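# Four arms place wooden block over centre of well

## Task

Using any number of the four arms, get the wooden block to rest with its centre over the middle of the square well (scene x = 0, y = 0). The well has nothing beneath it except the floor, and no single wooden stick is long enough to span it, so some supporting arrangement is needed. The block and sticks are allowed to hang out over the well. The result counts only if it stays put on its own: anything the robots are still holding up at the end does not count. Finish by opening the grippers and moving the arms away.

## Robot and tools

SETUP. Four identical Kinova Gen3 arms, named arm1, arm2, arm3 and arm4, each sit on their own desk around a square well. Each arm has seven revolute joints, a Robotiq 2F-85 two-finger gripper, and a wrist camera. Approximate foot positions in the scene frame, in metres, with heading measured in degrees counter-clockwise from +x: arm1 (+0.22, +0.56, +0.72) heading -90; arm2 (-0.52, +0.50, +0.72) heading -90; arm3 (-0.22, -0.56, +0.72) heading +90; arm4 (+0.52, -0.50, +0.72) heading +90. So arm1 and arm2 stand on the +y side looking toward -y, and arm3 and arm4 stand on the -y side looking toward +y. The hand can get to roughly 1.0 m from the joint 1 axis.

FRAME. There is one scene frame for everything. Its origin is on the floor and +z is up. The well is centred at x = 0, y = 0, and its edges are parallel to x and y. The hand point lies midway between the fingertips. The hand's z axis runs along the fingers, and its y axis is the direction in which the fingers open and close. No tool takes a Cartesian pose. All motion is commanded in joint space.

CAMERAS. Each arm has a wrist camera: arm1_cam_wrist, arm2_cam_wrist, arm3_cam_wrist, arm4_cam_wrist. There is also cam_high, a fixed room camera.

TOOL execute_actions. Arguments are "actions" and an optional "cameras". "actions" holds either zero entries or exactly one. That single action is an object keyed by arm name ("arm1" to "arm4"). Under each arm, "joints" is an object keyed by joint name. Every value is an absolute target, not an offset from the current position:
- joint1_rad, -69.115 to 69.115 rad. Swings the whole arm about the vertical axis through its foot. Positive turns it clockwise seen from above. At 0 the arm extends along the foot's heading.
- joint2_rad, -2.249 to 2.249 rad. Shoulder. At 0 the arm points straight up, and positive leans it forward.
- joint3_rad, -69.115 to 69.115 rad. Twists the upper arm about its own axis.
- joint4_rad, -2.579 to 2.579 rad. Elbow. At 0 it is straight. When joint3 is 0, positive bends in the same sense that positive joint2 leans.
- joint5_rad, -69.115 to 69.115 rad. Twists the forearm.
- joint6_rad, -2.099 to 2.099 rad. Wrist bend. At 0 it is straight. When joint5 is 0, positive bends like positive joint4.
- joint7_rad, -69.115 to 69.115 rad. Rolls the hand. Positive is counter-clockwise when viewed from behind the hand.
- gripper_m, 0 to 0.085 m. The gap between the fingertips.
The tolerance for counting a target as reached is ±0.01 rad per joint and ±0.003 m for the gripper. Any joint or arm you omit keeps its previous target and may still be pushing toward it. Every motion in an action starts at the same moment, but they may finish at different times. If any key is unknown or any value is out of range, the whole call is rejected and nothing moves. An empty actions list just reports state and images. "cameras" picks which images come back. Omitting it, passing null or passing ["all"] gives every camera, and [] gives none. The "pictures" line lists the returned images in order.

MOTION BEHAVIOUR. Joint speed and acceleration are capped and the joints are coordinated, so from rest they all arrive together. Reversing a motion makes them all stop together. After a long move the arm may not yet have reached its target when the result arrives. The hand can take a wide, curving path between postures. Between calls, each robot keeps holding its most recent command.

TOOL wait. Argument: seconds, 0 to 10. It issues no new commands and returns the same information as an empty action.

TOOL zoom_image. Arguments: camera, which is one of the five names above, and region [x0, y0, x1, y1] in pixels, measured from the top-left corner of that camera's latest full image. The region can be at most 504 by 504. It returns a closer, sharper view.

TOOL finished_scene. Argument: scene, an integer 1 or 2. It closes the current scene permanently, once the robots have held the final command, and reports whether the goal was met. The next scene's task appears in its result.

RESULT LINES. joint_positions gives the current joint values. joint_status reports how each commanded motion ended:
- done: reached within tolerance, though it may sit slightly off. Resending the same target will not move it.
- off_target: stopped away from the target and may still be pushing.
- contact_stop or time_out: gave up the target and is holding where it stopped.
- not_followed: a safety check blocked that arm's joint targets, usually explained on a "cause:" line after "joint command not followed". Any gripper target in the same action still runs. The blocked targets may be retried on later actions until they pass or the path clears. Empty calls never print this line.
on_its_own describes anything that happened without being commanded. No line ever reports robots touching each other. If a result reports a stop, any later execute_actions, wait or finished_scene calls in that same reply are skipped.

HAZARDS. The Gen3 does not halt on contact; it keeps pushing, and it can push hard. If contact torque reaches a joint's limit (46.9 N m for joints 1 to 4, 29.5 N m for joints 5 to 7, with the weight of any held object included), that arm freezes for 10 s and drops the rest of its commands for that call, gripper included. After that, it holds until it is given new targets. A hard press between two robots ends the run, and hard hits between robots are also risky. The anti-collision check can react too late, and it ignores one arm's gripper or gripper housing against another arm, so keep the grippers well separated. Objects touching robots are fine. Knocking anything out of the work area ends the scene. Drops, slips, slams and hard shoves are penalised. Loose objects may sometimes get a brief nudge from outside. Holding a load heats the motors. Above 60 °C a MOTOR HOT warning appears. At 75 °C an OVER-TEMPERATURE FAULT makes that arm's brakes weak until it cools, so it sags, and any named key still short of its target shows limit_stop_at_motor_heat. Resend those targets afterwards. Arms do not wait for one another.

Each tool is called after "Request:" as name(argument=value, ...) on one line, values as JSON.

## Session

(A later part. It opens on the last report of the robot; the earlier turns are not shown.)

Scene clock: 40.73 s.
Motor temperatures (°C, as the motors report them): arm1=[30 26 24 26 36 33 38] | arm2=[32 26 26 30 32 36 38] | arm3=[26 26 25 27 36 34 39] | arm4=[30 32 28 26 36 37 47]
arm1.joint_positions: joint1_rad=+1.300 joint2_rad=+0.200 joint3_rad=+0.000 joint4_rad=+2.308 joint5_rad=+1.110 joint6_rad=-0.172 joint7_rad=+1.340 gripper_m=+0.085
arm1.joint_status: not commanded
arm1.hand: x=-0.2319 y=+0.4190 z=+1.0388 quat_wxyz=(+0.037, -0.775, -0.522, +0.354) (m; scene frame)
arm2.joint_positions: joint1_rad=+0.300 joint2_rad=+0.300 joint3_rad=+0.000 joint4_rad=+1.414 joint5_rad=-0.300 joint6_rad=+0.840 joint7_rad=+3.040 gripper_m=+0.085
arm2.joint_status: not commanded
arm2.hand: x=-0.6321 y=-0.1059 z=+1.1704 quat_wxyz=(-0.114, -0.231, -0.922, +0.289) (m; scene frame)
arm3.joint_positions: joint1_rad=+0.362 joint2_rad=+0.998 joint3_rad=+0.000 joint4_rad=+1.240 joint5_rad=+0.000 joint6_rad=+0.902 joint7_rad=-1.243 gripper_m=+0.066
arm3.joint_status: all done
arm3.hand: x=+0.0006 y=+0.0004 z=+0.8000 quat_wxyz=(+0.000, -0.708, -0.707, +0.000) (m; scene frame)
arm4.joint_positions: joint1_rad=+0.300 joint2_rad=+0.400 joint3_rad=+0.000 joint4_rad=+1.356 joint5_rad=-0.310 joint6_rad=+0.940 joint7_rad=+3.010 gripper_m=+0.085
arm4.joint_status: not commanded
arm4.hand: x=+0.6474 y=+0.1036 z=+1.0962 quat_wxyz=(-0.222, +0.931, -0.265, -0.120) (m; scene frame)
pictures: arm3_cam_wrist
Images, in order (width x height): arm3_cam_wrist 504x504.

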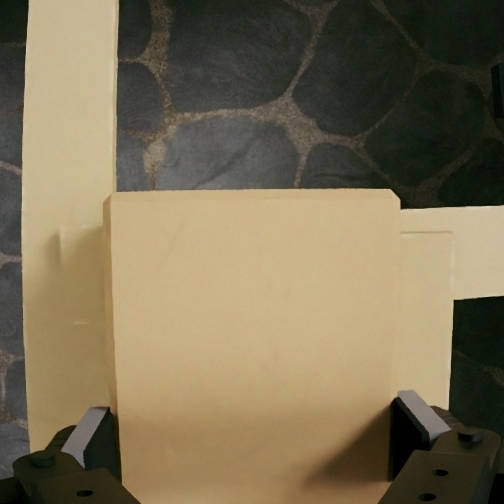

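Request:
execute_actions(actions=[{"arm3":{"joints":{"gripper_m":0.085}}}], cameras=[])

Request:
execute_actions(actions=[{"arm3":{"joints":{"joint2_rad":0.5,"joint6_rad":1.4}}}], cameras=["arm3_cam_wrist","cam_high"])

Scene clock: 41.80 s.
Motor temperatures (°C, as the motors report them): arm1=[30 26 24 26 36 33 38] | arm2=[32 26 26 30 32 36 38] | arm3=[26 26 25 27 36 34 39] | arm4=[30 32 28 26 36 37 47]
arm1.joint_positions: joint1_rad=+1.300 joint2_rad=+0.200 joint3_rad=+0.000 joint4_rad=+2.308 joint5_rad=+1.110 joint6_rad=-0.172 joint7_rad=+1.340 gripper_m=+0.085
arm1.joint_status: not commanded
arm1.hand: x=-0.2319 y=+0.4190 z=+1.0388 quat_wxyz=(+0.037, -0.775, -0.522, +0.354) (m; scene frame)
arm2.joint_positions: joint1_rad=+0.300 joint2_rad=+0.300 joint3_rad=+0.000 joint4_rad=+1.414 joint5_rad=-0.300 joint6_rad=+0.840 joint7_rad=+3.040 gripper_m=+0.085
arm2.joint_status: not commanded
arm2.hand: x=-0.6321 y=-0.1059 z=+1.1704 quat_wxyz=(-0.114, -0.231, -0.922, +0.289) (m; scene frame)
arm3.joint_positions: joint1_rad=+0.362 joint2_rad=+0.998 joint3_rad=+0.000 joint4_rad=+1.240 joint5_rad=+0.000 joint6_rad=+0.902 joint7_rad=-1.243 gripper_m=+0.085
arm3.joint_status: all done
arm3.hand: x=+0.0007 y=+0.0008 z=+0.8004 quat_wxyz=(+0.001, -0.707, -0.707, +0.000) (m; scene frame)
arm4.joint_positions: joint1_rad=+0.300 joint2_rad=+0.400 joint3_rad=+0.000 joint4_rad=+1.356 joint5_rad=-0.310 joint6_rad=+0.940 joint7_rad=+3.010 gripper_m=+0.085
arm4.joint_status: not commanded
arm4.hand: x=+0.6474 y=+0.1036 z=+1.0962 quat_wxyz=(-0.222, +0.931, -0.265, -0.120) (m; scene frame)
pictures: none
No camera images: the call's "cameras" was empty. Leave "cameras" out to get every camera's image.

Scene clock: 43.60 s.
Motor temperatures (°C, as the motors report them): arm1=[30 26 24 26 36 33 38] | arm2=[32 26 26 30 32 36 38] | arm3=[26 26 25 27 36 34 39] | arm4=[30 32 28 26 36 37 47]
arm1.joint_positions: joint1_rad=+1.300 joint2_rad=+0.200 joint3_rad=+0.000 joint4_rad=+2.308 joint5_rad=+1.110 joint6_rad=-0.172 joint7_rad=+1.340 gripper_m=+0.085
arm1.joint_status: not commanded
arm1.hand: x=-0.2319 y=+0.4190 z=+1.0388 quat_wxyz=(+0.037, -0.775, -0.522, +0.354) (m; scene frame)
arm2.joint_positions: joint1_rad=+0.300 joint2_rad=+0.300 joint3_rad=+0.000 joint4_rad=+1.414 joint5_rad=-0.300 joint6_rad=+0.840 joint7_rad=+3.040 gripper_m=+0.085
arm2.joint_status: not commanded
arm2.hand: x=-0.6321 y=-0.1059 z=+1.1704 quat_wxyz=(-0.114, -0.231, -0.922, +0.289) (m; scene frame)
arm3.joint_positions: joint1_rad=+0.362 joint2_rad=+0.500 joint3_rad=+0.000 joint4_rad=+1.240 joint5_rad=+0.000 joint6_rad=+1.400 joint7_rad=-1.243 gripper_m=+0.085
arm3.joint_status: all done
arm3.hand: x=-0.0278 y=-0.0833 z=+1.0832 quat_wxyz=(+0.001, -0.707, -0.707, +0.000) (m; scene frame)
arm4.joint_positions: joint1_rad=+0.300 joint2_rad=+0.400 joint3_rad=+0.000 joint4_rad=+1.356 joint5_rad=-0.310 joint6_rad=+0.940 joint7_rad=+3.010 gripper_m=+0.085
arm4.joint_status: not commanded
arm4.hand: x=+0.6474 y=+0.1036 z=+1.0962 quat_wxyz=(-0.222, +0.931, -0.265, -0.120) (m; scene frame)
pictures: arm3_cam_wrist, cam_high
Images, in order (width x height): arm3_cam_wrist 504x504, cam_high 504x504.

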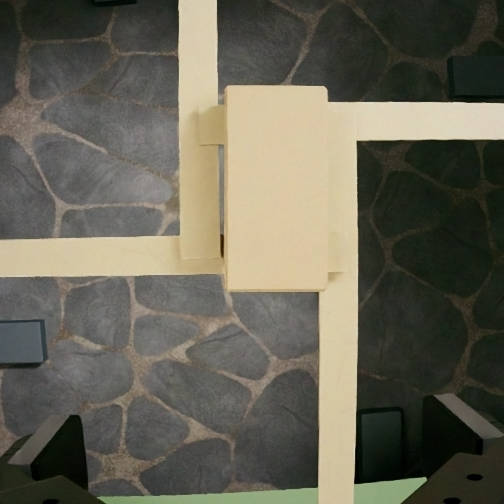

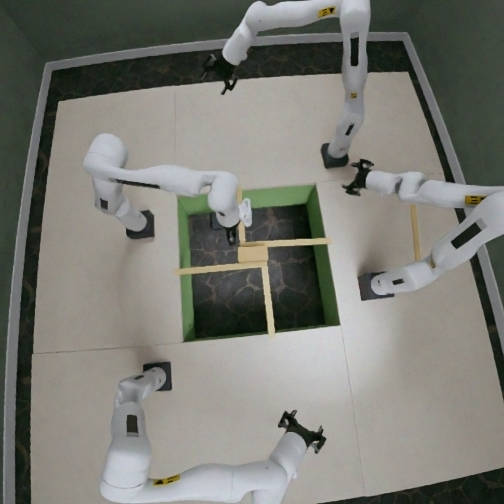

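Request:
finished_scene(scene=1)

The scene is finished: the task was done.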